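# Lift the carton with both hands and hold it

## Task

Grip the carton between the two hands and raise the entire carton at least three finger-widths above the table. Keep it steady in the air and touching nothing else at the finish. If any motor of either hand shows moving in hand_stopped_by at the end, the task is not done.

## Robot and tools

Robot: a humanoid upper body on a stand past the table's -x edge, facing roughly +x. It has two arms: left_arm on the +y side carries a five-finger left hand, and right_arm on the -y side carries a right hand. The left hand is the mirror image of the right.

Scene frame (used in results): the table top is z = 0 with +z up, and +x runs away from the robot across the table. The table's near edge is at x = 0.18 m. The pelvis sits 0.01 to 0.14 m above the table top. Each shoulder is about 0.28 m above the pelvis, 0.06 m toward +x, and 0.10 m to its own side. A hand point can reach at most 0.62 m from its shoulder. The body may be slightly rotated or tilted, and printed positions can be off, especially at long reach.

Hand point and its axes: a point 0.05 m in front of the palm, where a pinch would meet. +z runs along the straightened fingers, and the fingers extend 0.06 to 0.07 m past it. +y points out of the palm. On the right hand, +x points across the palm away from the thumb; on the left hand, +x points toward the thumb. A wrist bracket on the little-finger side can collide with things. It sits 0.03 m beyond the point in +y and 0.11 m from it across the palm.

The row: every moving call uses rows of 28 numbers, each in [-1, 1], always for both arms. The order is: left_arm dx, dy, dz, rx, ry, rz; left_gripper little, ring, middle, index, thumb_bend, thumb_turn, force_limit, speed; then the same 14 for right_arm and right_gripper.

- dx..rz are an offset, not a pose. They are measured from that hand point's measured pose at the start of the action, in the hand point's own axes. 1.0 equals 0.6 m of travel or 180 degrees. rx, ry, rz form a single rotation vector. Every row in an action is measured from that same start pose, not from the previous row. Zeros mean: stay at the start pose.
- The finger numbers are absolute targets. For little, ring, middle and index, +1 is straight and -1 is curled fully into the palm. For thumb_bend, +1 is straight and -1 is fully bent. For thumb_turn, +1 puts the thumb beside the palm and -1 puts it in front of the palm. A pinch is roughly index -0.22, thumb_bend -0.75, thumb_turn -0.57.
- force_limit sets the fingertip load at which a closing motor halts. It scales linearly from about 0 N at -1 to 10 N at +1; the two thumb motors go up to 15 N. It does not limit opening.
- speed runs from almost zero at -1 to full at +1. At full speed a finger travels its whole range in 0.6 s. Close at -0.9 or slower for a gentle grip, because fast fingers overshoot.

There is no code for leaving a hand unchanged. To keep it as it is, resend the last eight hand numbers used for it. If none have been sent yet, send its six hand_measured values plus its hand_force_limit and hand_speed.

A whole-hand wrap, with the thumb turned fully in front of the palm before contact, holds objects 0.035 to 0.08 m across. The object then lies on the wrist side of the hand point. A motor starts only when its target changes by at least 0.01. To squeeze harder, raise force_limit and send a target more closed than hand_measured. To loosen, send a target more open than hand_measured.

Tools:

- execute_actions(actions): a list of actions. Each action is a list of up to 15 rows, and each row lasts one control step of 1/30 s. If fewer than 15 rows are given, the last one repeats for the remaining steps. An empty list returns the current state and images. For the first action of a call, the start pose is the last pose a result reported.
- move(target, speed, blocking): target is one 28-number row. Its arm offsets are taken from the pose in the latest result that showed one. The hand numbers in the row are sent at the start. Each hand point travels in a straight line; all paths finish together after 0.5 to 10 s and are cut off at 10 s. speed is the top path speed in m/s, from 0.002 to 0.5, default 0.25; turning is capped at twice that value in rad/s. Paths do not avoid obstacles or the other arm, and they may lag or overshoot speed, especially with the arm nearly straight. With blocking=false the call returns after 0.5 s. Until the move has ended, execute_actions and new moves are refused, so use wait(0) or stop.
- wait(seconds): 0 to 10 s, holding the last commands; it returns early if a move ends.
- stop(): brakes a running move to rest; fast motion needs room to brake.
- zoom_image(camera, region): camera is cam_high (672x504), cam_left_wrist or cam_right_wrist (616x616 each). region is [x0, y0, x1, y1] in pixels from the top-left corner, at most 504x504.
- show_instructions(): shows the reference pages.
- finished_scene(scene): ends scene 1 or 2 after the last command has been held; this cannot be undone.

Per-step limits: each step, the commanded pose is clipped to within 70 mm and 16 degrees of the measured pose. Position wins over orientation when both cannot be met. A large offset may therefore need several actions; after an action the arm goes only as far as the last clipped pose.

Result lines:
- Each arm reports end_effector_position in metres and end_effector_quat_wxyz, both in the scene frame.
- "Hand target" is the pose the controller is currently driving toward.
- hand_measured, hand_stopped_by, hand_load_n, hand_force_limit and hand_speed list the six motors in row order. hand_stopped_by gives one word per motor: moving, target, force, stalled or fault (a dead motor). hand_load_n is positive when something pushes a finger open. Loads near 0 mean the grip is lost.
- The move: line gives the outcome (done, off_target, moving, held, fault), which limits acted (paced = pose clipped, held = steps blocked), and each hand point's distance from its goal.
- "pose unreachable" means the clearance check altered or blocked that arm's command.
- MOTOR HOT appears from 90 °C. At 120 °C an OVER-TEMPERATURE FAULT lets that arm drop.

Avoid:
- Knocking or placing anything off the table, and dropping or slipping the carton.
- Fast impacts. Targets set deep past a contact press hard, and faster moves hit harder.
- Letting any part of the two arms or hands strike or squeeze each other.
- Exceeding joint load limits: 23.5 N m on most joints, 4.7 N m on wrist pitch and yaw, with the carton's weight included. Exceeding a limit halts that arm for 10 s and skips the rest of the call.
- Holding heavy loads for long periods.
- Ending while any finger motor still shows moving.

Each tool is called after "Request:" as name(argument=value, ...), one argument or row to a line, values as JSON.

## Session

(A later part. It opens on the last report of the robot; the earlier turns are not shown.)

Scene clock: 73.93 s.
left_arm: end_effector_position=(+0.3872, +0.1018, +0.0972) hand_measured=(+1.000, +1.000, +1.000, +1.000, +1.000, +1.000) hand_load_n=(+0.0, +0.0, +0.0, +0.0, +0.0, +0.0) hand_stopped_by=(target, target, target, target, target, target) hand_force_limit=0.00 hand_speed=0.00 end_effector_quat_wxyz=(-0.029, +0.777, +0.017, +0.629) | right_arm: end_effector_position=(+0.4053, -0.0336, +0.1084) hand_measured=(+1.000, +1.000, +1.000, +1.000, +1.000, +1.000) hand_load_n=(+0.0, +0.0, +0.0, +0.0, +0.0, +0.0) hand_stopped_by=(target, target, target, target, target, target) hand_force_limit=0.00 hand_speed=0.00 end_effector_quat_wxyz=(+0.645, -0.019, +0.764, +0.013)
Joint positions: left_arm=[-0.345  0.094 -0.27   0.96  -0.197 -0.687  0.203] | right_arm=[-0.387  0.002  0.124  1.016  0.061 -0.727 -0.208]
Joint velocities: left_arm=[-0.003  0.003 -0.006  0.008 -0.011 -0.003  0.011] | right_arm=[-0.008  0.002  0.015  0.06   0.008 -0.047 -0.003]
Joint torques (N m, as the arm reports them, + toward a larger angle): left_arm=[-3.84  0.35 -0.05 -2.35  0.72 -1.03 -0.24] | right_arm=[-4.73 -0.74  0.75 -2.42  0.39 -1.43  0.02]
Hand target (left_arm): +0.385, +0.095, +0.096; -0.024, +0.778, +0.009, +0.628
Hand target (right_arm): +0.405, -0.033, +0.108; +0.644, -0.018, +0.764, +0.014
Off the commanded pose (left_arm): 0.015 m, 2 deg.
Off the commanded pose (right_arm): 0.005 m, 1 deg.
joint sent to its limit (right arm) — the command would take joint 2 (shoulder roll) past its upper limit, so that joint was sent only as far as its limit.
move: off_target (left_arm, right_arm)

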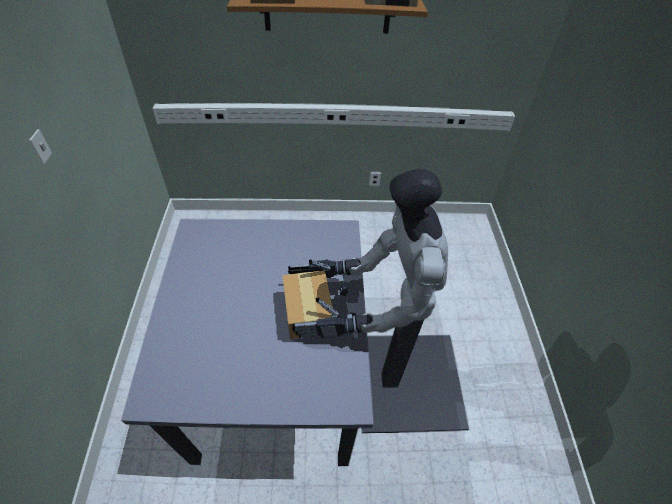

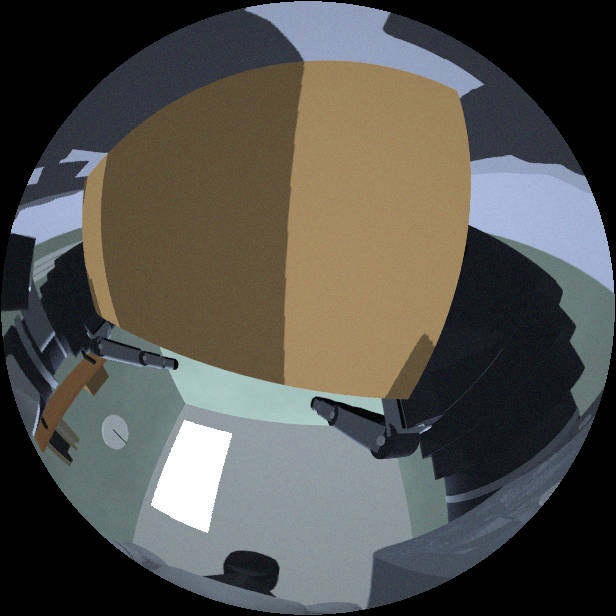

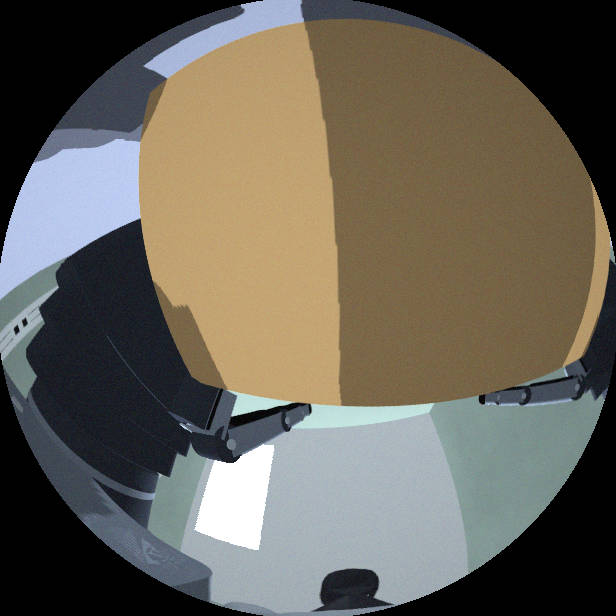

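Request:
move(
  target=[0.02,-0.015,0.075,0,0,0,1,1,1,1,1,1,0,0,0,-0.01,0.045,0,0,0,1,1,1,1,1,1,0,0],
  speed=0.06,
)

Request:
execute_actions(
  actions=[
    [[0,0.06,0,-0.02,0,0,1,1,1,1,1,1,0,0,0,0.06,0,-0.02,0,0,1,1,1,1,1,1,0,0]],
    [[0,0.1,0,-0.04,0,0,1,1,1,1,1,1,0,0,0,0.1,0,-0.04,0,0,1,1,1,1,1,1,0,0]],
    [[0,0.1,0,-0.05,0,0,0.2,0.2,0.2,0.2,1,1,-0.2,-0.5,0,0.1,0,-0.05,0,0,0.2,0.2,0.2,0.2,1,1,-0.2,-0.5]],
  ],
)

Scene clock: 75.37 s.
left_arm: end_effector_position=(+0.4309, +0.1089, +0.1014) hand_measured=(+1.000, +1.000, +1.000, +1.000, +1.000, +1.000) hand_load_n=(+0.0, +0.0, +0.0, +0.0, +0.0, +0.0) hand_stopped_by=(target, target, target, target, target, target) hand_force_limit=0.00 hand_speed=0.00 end_effector_quat_wxyz=(-0.028, +0.783, +0.018, +0.621) | right_arm: end_effector_position=(+0.4321, -0.0396, +0.1021) hand_measured=(+1.000, +1.000, +1.000, +1.000, +1.000, +1.000) hand_load_n=(+0.0, +0.0, +0.0, +0.0, +0.0, +0.0) hand_stopped_by=(target, target, target, target, target, target) hand_force_limit=0.00 hand_speed=0.00 end_effector_quat_wxyz=(+0.630, -0.020, +0.777, +0.009)
Joint positions: left_arm=[-0.67   0.059 -0.161  1.432 -0.252 -0.805  0.088] | right_arm=[-0.618 -0.006  0.032  1.381  0.086 -0.828 -0.151]
Joint velocities: left_arm=[-0.037 -0.014  0.018  0.061 -0.006 -0.041 -0.013] | right_arm=[ 0.011  0.005 -0.003  0.002 -0.003 -0.001  0.001]
Joint torques (N m, as the arm reports them, + toward a larger angle): left_arm=[-5.87  0.8   0.38 -2.1   0.18 -1.2  -0.13] | right_arm=[-6.1  -1.43  0.18 -2.28  0.06 -1.54  0.19]
Hand target (left_arm): +0.431, +0.108, +0.102; -0.026, +0.783, +0.018, +0.622
Hand target (right_arm): +0.432, -0.039, +0.103; +0.631, -0.022, +0.776, +0.009
Off the commanded pose (left_arm): 0.006 m, 1 deg.
Off the commanded pose (right_arm): 0.002 m, 2 deg.
move: off_target (left_arm)

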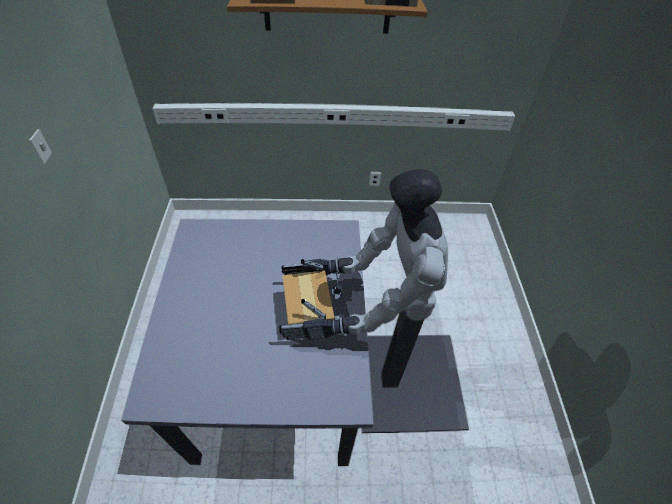

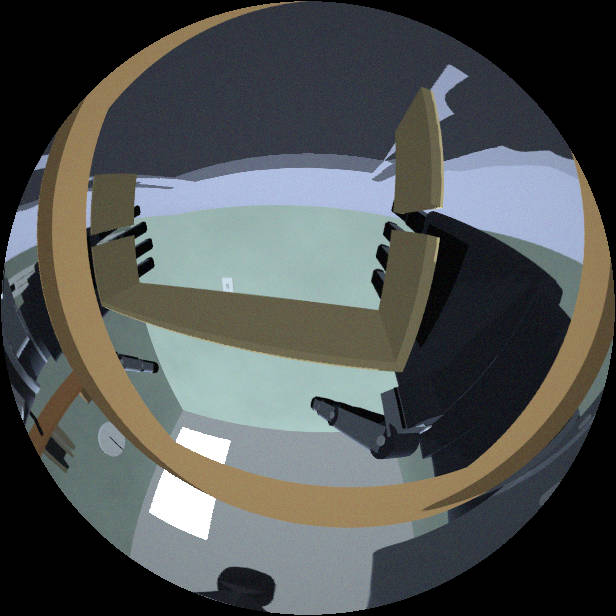

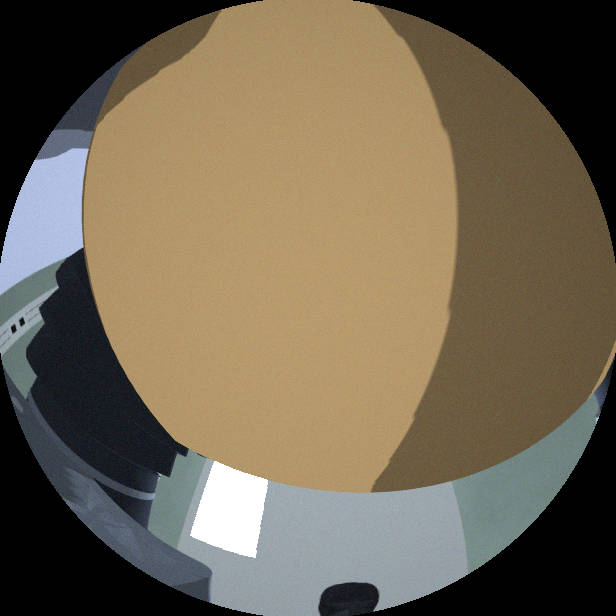

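Scene clock: 76.87 s.
left_arm: end_effector_position=(+0.4537, +0.1105, +0.0925) hand_measured=(+0.670, +0.670, +0.670, +0.670, +1.000, +1.000) hand_load_n=(+2.5, +4.0, +2.5, +1.5, +0.0, +0.0) hand_stopped_by=(moving, force, moving, moving, target, target) hand_force_limit=-0.20 hand_speed=-0.50 end_effector_quat_wxyz=(-0.064, +0.807, +0.022, +0.586) | right_arm: end_effector_position=(+0.4517, -0.0207, +0.0925) hand_measured=(+0.670, +0.670, +0.698, +0.670, +1.000, +1.000) hand_load_n=(+0.0, +4.5, +1.0, +2.5, +0.0, +0.0) hand_stopped_by=(moving, force, force, moving, target, target) hand_force_limit=-0.20 hand_speed=-0.50 end_effector_quat_wxyz=(+0.595, -0.047, +0.802, -0.009)
Joint positions: left_arm=[-0.768  0.063 -0.383  1.453 -0.436 -0.652  0.207] | right_arm=[-0.713 -0.062  0.614  1.339  0.569 -0.64  -0.286]
Joint velocities: left_arm=[-0.002  0.043 -0.091  0.008 -0.089  0.005  0.037] | right_arm=[-0.035  0.015  0.098  0.046  0.186  0.    -0.016]
Joint torques (N m, as the arm reports them, + toward a larger angle): left_arm=[-6.34 -4.22 -1.97 -4.13  2.81 -0.76 -2.19] | right_arm=[-7.34  5.75  2.93 -3.59 -1.97 -0.54  3.18]
Hand target (left_arm): +0.442, +0.044, +0.095; +0.007, +0.808, -0.034, +0.588
Hand target (right_arm): +0.435, +0.035, +0.097; +0.592, -0.091, +0.799, +0.053
Off the commanded pose (left_arm): 0.068 m, 11 deg.
Off the commanded pose (right_arm): 0.060 m, 9 deg.
joint sent to its limit (right arm) — the command would take joint 2 (shoulder roll) past its upper limit, so that joint was sent only as far as its limit.

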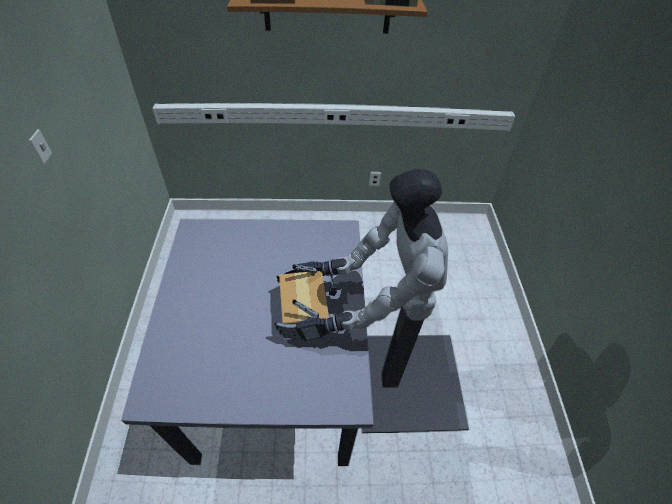

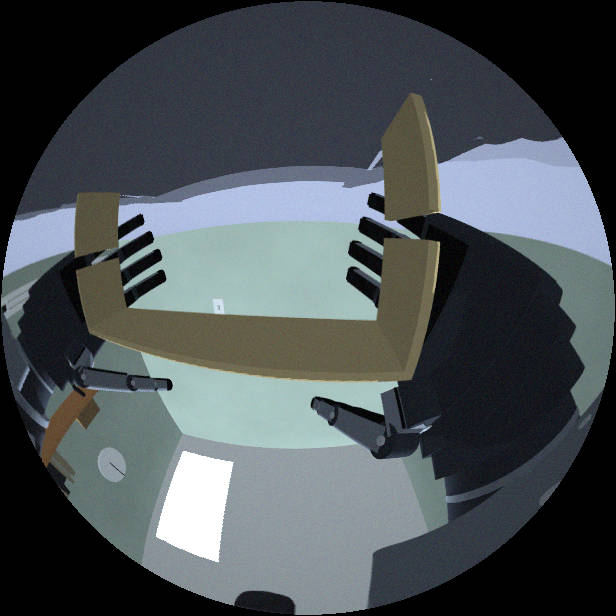

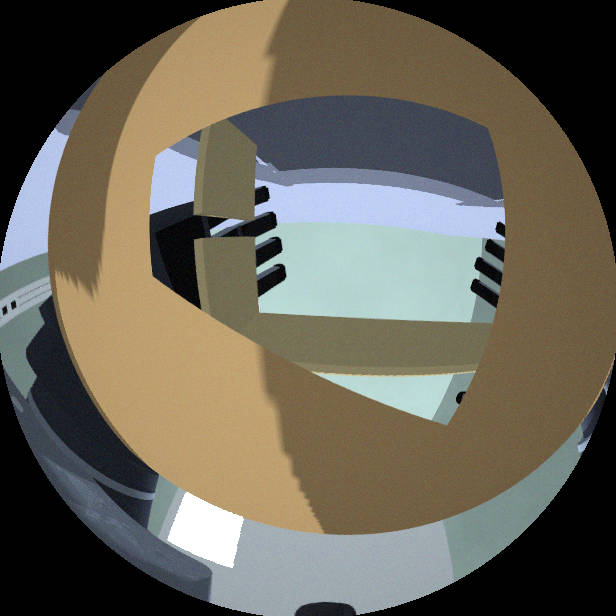

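Request:
execute_actions(
  actions=[
    [[0,0.1,-0.03,-0.06,0,0,-0.3,-0.3,-0.3,-0.3,1,1,0.8,-0.3,0,0.09,-0.03,-0.05,0,0,-0.3,-0.3,-0.3,-0.3,1,1,0.8,-0.3]],
    [[0.04,0.1,-0.04,-0.06,0.015,0,-0.3,-0.3,-0.3,-0.3,1,1,0.8,-0.3,-0.04,0.09,-0.04,-0.05,-0.015,0,-0.3,-0.3,-0.3,-0.3,1,1,0.8,-0.3]],
    [[0.04,0.1,-0.04,-0.06,0.015,0,-0.3,-0.3,-0.3,-0.3,1,1,0.8,-0.3,-0.04,0.09,-0.04,-0.05,-0.015,0,-0.3,-0.3,-0.3,-0.3,1,1,0.8,-0.3]],
  ],
)

Scene clock: 78.50 s.
left_arm: end_effector_position=(+0.4338, +0.1196, +0.1114) hand_measured=(+0.494, +0.454, +0.428, +0.338, +1.000, +1.000) hand_load_n=(+4.5, +12.0, +6.5, +10.5, +0.0, +0.0) hand_stopped_by=(force, force, force, force, target, target) hand_force_limit=0.80 hand_speed=-0.30 end_effector_quat_wxyz=(-0.043, +0.790, -0.001, +0.611) | right_arm: end_effector_position=(+0.4256, -0.0487, +0.1057) hand_measured=(+0.090, +0.290, +0.278, +0.194, +1.000, +1.000) hand_load_n=(+1.5, +0.5, +5.5, +9.0, +0.0, +0.0) hand_stopped_by=(force, force, force, force, target, target) hand_force_limit=0.80 hand_speed=-0.30 end_effector_quat_wxyz=(+0.597, -0.053, +0.799, -0.033)
Joint positions: left_arm=[-0.531  0.3   -0.615  0.891 -0.564 -0.498  0.293] | right_arm=[-0.477 -0.396  0.839  0.639  0.637 -0.403 -0.568]
Joint velocities: left_arm=[ 0.046  0.169 -0.196 -0.345 -0.084  0.263  0.168] | right_arm=[-0.021 -0.043  0.091 -0.046  0.1    0.03  -0.051]
Joint torques (N m, as the arm reports them, + toward a larger angle): left_arm=[-8.45 -2.62 -1.77 -8.77  2.24 -2.28 -2.35] | right_arm=[-10.03   2.71   1.75  -6.34  -1.79  -2.44   3.35]
Hand target (left_arm): +0.424, +0.056, +0.124; +0.029, +0.780, -0.057, +0.623
Hand target (right_arm): +0.414, +0.002, +0.119; +0.608, -0.096, +0.787, +0.027
Off the commanded pose (left_arm): 0.069 m, 11 deg.
Off the commanded pose (right_arm): 0.055 m, 9 deg.

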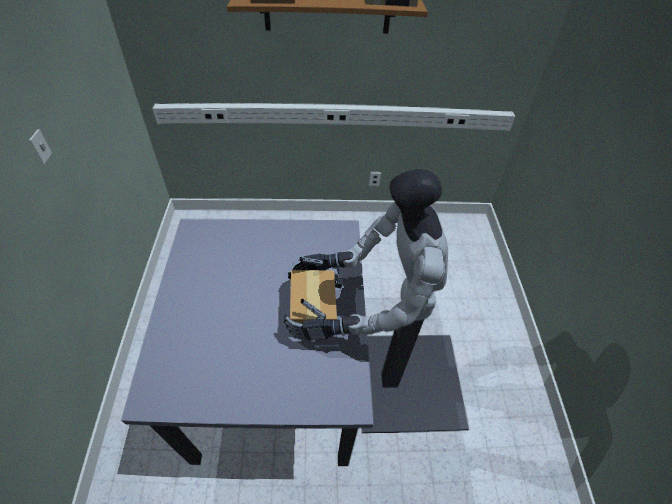

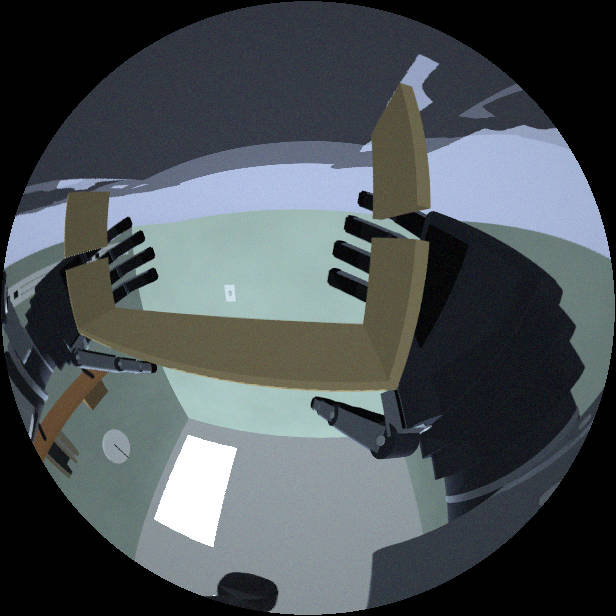

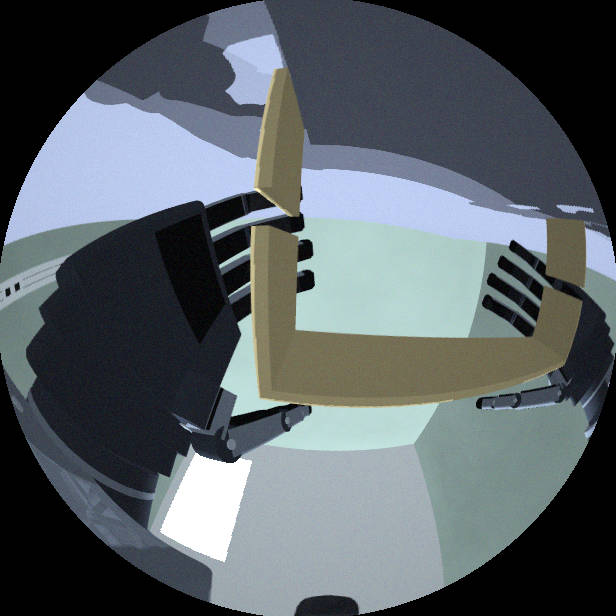

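Holding. Continue.

Request:
execute_actions(
  actions=[
    [[0.065,0.085,-0.025,-0.05,0.025,0,-0.3,-0.3,-0.3,-0.3,1,1,0.8,-0.3,-0.065,0.08,-0.025,-0.045,-0.025,0,-0.3,-0.3,-0.3,-0.3,1,1,0.8,-0.3]],
    [[0.065,0.085,-0.025,-0.05,0.025,0,-0.3,-0.3,-0.3,-0.3,1,1,0.8,-0.3,-0.065,0.08,-0.025,-0.045,-0.025,0,-0.3,-0.3,-0.3,-0.3,1,1,0.8,-0.3]],
    [[0.065,0.085,-0.025,-0.05,0.025,0,-0.3,-0.3,-0.3,-0.3,1,1,0.8,-0.3,-0.065,0.08,-0.025,-0.045,-0.025,0,-0.3,-0.3,-0.3,-0.3,1,1,0.8,-0.3]],
  ],
)

Request:
wait(
  seconds=1.5,
)

Scene clock: 80.10 s.
left_arm: end_effector_position=(+0.4475, +0.1308, +0.1999) hand_measured=(+0.494, +0.454, +0.428, +0.338, +1.000, +1.000) hand_load_n=(+2.5, +11.0, +6.5, +11.0, +0.0, +0.0) hand_stopped_by=(force, force, force, force, target, target) hand_force_limit=0.80 hand_speed=-0.30 end_effector_quat_wxyz=(-0.067, +0.744, -0.011, +0.665) | right_arm: end_effector_position=(+0.4383, -0.0378, +0.1877) hand_measured=(+0.090, +0.290, +0.278, +0.194, +1.000, +1.000) hand_load_n=(+0.0, +0.0, +5.5, +10.5, +0.0, +0.0) hand_stopped_by=(force, force, force, force, target, target) hand_force_limit=0.80 hand_speed=-0.30 end_effector_quat_wxyz=(+0.651, -0.059, +0.756, -0.035)
Joint positions: left_arm=[-0.537  0.624 -0.762  0.324 -0.672 -0.301  0.567] | right_arm=[-0.568 -0.629  0.968  0.199  0.701 -0.265 -0.822]
Joint velocities: left_arm=[-0.012  0.035 -0.118 -0.003 -0.074  0.     0.058] | right_arm=[-0.002 -0.028  0.132  0.002  0.071  0.    -0.056]
Joint torques (N m, as the arm reports them, + toward a larger angle): left_arm=[-9.54 -1.15 -0.63 -9.29  2.37 -2.33 -2.23] | right_arm=[-10.82   2.08   0.35  -6.47  -2.23  -2.47   3.65]
Hand target (left_arm): +0.434, +0.075, +0.208; +0.001, +0.735, -0.061, +0.675
Hand target (right_arm): +0.422, +0.008, +0.198; +0.659, -0.102, +0.744, +0.024
Off the commanded pose (left_arm): 0.058 m, 10 deg.
Off the commanded pose (right_arm): 0.052 m, 9 deg.

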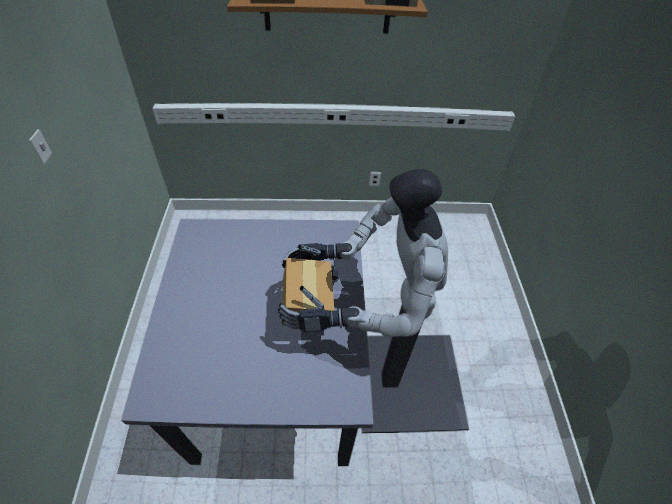

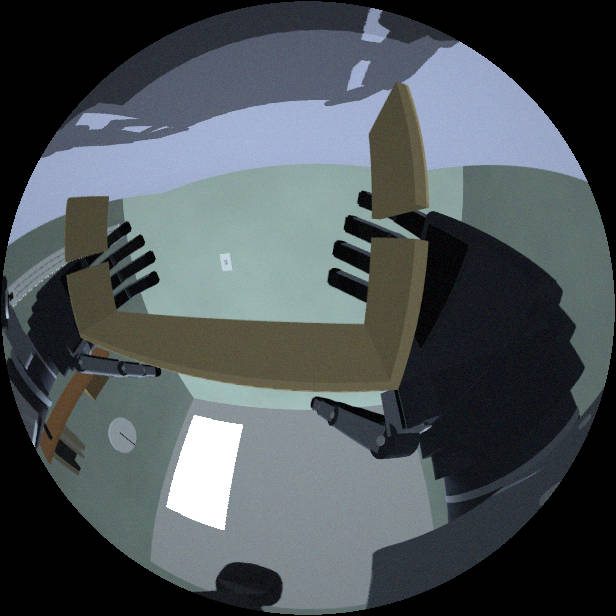

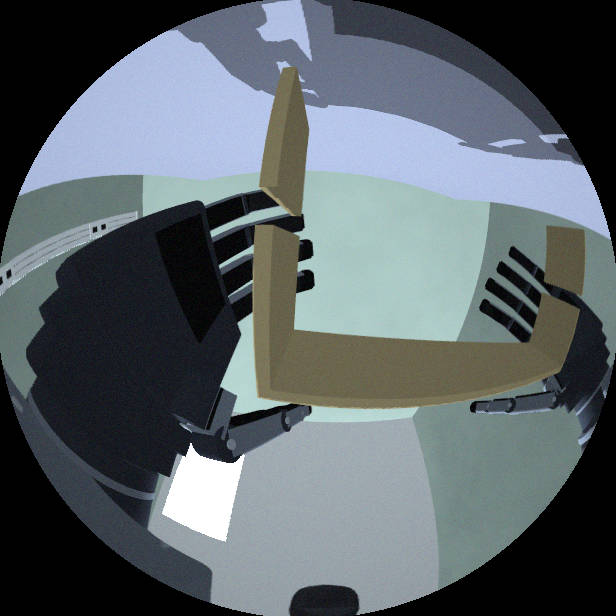

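Scene clock: 81.60 s.
left_arm: end_effector_position=(+0.4469, +0.1306, +0.1984) hand_measured=(+0.494, +0.454, +0.428, +0.338, +1.000, +1.000) hand_load_n=(+2.5, +11.0, +6.5, +11.0, +0.0, +0.0) hand_stopped_by=(force, force, force, force, target, target) hand_force_limit=0.80 hand_speed=-0.30 end_effector_quat_wxyz=(-0.067, +0.745, -0.012, +0.663) | right_arm: end_effector_position=(+0.4376, -0.0379, +0.1861) hand_measured=(+0.090, +0.290, +0.278, +0.194, +1.000, +1.000) hand_load_n=(+0.0, +0.0, +5.0, +10.5, +0.0, +0.0) hand_stopped_by=(force, force, force, force, target, target) hand_force_limit=0.80 hand_speed=-0.30 end_effector_quat_wxyz=(+0.650, -0.060, +0.757, -0.036)
Joint positions: left_arm=[-0.537  0.626 -0.769  0.324 -0.676 -0.301  0.57 ] | right_arm=[-0.568 -0.631  0.974  0.199  0.705 -0.265 -0.825]
Joint velocities: left_arm=[0.003 0.    0.008 0.002 0.006 0.    0.   ] | right_arm=[ 0.012 -0.005  0.     0.    -0.005  0.     0.   ]
Joint torques (N m, as the arm reports them, + toward a larger angle): left_arm=[-9.59 -1.12 -0.55 -9.21  2.27 -2.37 -2.24] | right_arm=[-10.91   1.93   0.29  -6.45  -2.11  -2.51   3.68]
Hand target (left_arm): +0.434, +0.075, +0.208; +0.001, +0.735, -0.061, +0.675
Hand target (right_arm): +0.422, +0.008, +0.198; +0.659, -0.102, +0.744, +0.024
Off the commanded pose (left_arm): 0.058 m, 10 deg.
Off the commanded pose (right_arm): 0.052 m, 9 deg.
wait: 1.50 s; at rest by 0.20 s

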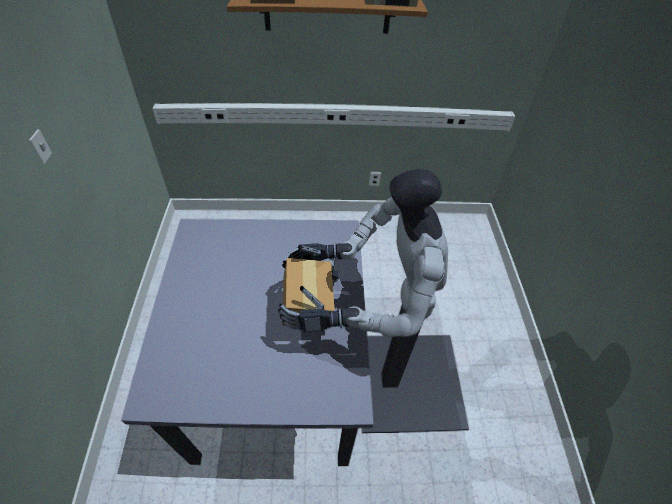

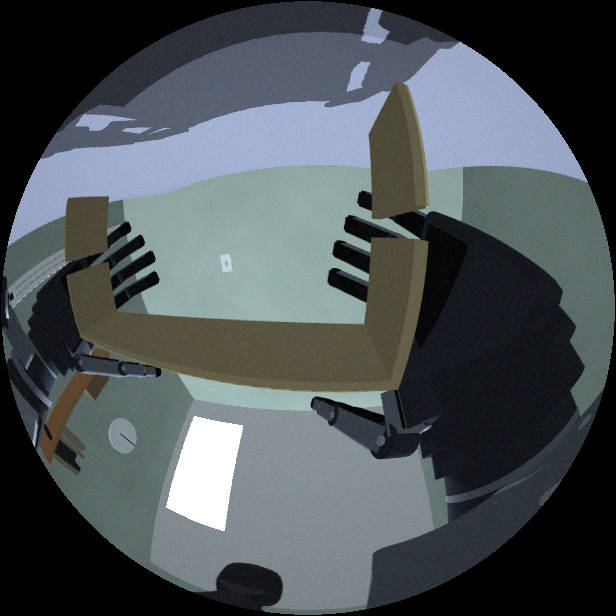

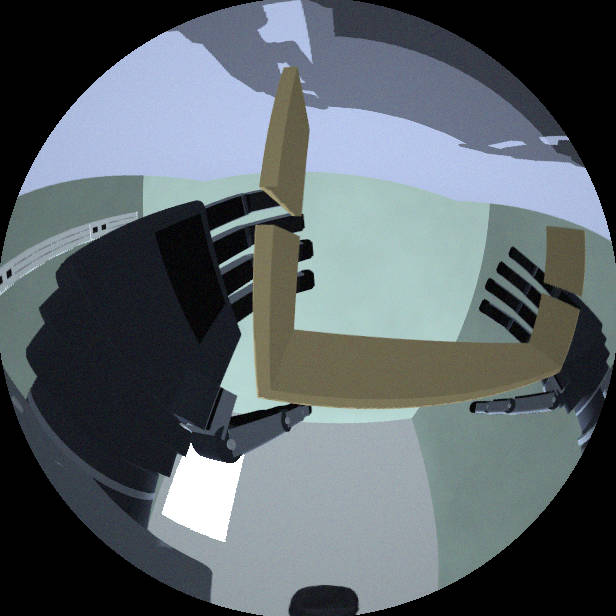

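The near edge is marginal because the box tilts back, so one more lift.

Request:
execute_actions(
  actions=[
    [[0.065,0.085,-0.025,-0.05,0.01,0,-0.3,-0.3,-0.3,-0.3,1,1,0.8,-0.3,-0.07,0.075,-0.025,-0.045,-0.01,0,-0.3,-0.3,-0.3,-0.3,1,1,0.8,-0.3]],
  ],
)

Request:
wait(
  seconds=1.5,
)

Scene clock: 82.17 s.
left_arm: end_effector_position=(+0.4506, +0.1294, +0.2298) hand_measured=(+0.494, +0.454, +0.428, +0.338, +1.000, +1.000) hand_load_n=(+0.5, +10.0, +6.5, +12.5, +0.0, +0.0) hand_stopped_by=(force, force, force, force, target, target) hand_force_limit=0.80 hand_speed=-0.30 end_effector_quat_wxyz=(-0.077, +0.742, -0.020, +0.666) | right_arm: end_effector_position=(+0.4415, -0.0379, +0.2156) hand_measured=(+0.090, +0.290, +0.278, +0.194, +1.000, +1.000) hand_load_n=(+0.0, +0.0, +4.5, +10.5, +0.0, +0.0) hand_stopped_by=(force, force, force, force, target, target) hand_force_limit=0.80 hand_speed=-0.30 end_effector_quat_wxyz=(+0.651, -0.068, +0.755, -0.048)
Joint positions: left_arm=[-0.583  0.75  -0.798  0.115 -0.745 -0.17   0.67 ] | right_arm=[-0.63  -0.742  0.991 -0.003  0.775 -0.13  -0.92 ]
Joint velocities: left_arm=[ 0.018  0.038 -0.158 -0.002 -0.089  0.     0.053] | right_arm=[ 0.023 -0.034  0.117 -0.005  0.066  0.002 -0.05 ]
Joint torques (N m, as the arm reports them, + toward a larger angle): left_arm=[-9.68 -0.96  0.07 -9.38  2.23 -2.15 -2.18] | right_arm=[-11.29   2.18  -0.57  -6.9   -1.79  -2.42   3.72]
Hand target (left_arm): +0.436, +0.075, +0.235; -0.009, +0.736, -0.068, +0.673
Hand target (right_arm): +0.424, +0.008, +0.226; +0.658, -0.106, +0.746, +0.016
Off the commanded pose (left_arm): 0.056 m, 9 deg.
Off the commanded pose (right_arm): 0.053 m, 9 deg.

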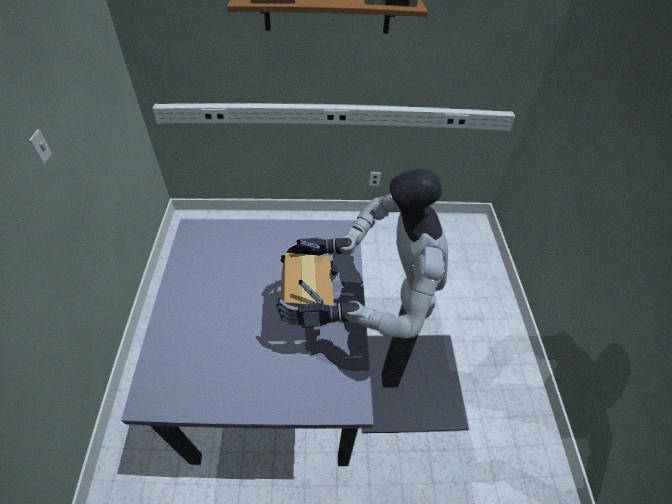

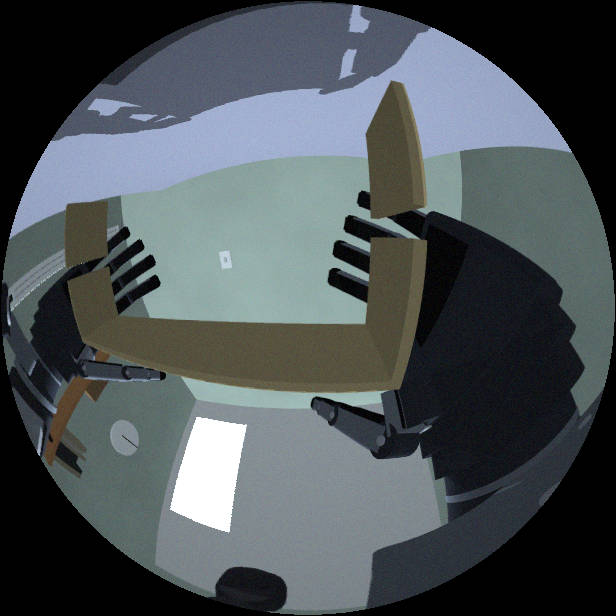

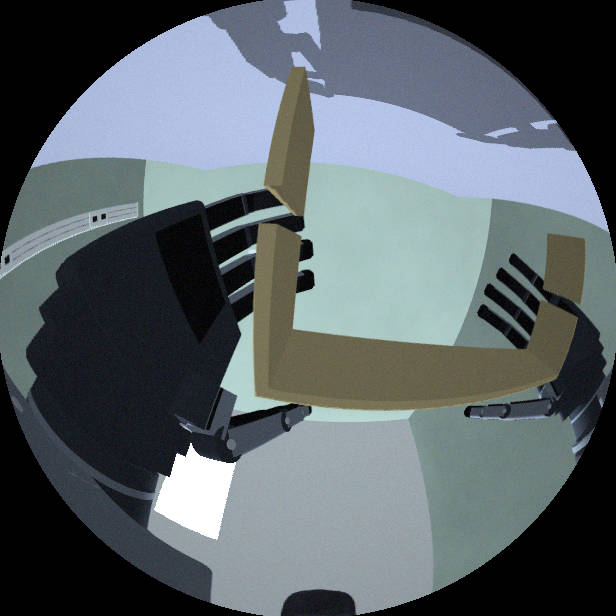

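Scene clock: 83.67 s.
left_arm: end_effector_position=(+0.4499, +0.1291, +0.2278) hand_measured=(+0.494, +0.454, +0.428, +0.338, +1.000, +1.000) hand_load_n=(+0.5, +9.5, +6.5, +12.5, +0.0, +0.0) hand_stopped_by=(force, force, force, force, target, target) hand_force_limit=0.80 hand_speed=-0.30 end_effector_quat_wxyz=(-0.077, +0.744, -0.021, +0.664) | right_arm: end_effector_position=(+0.4407, -0.0380, +0.2135) hand_measured=(+0.090, +0.290, +0.278, +0.194, +1.000, +1.000) hand_load_n=(+0.0, +0.0, +4.5, +11.0, +0.0, +0.0) hand_stopped_by=(force, force, force, force, target, target) hand_force_limit=0.80 hand_speed=-0.30 end_effector_quat_wxyz=(+0.649, -0.069, +0.756, -0.049)
Joint positions: left_arm=[-0.583  0.751 -0.804  0.115 -0.749 -0.17   0.673] | right_arm=[-0.63  -0.744  0.997 -0.003  0.778 -0.13  -0.922]
Joint velocities: left_arm=[-0.002 -0.005  0.008  0.    -0.003  0.     0.   ] | right_arm=[ 0.008 -0.011  0.002 -0.003  0.     0.     0.   ]
Joint torques (N m, as the arm reports them, + toward a larger angle): left_arm=[-9.76 -0.99 -0.06 -9.32  2.29 -2.19 -2.2 ] | right_arm=[-11.3    2.14  -0.55  -6.88  -1.8   -2.46   3.72]
Hand target (left_arm): +0.436, +0.075, +0.235; -0.009, +0.736, -0.068, +0.673
Hand target (right_arm): +0.424, +0.008, +0.226; +0.658, -0.106, +0.746, +0.016
Off the commanded pose (left_arm): 0.056 m, 9 deg.
Off the commanded pose (right_arm): 0.053 m, 9 deg.
wait: 1.50 s; at rest by 0.20 s

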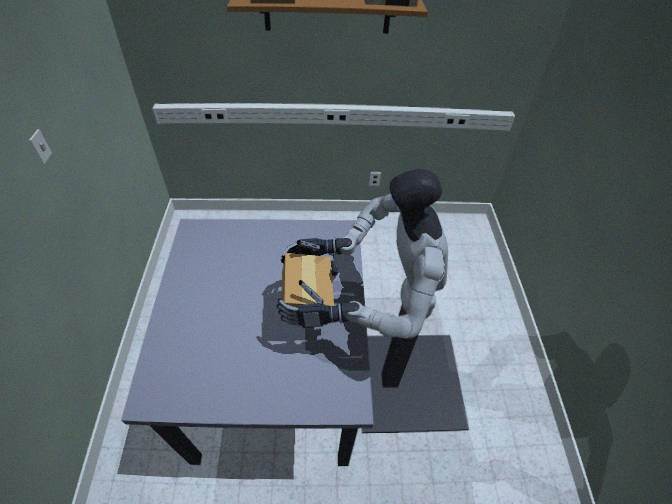

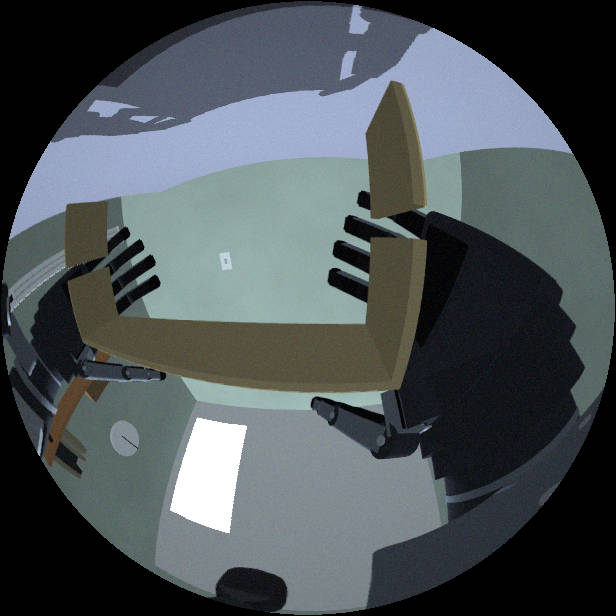

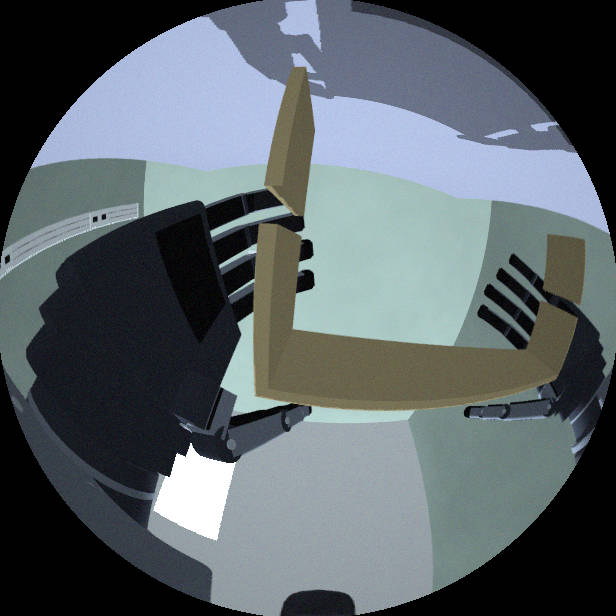

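Request:
finished_scene(
  scene=2,
)

The scene is finished: the task was done.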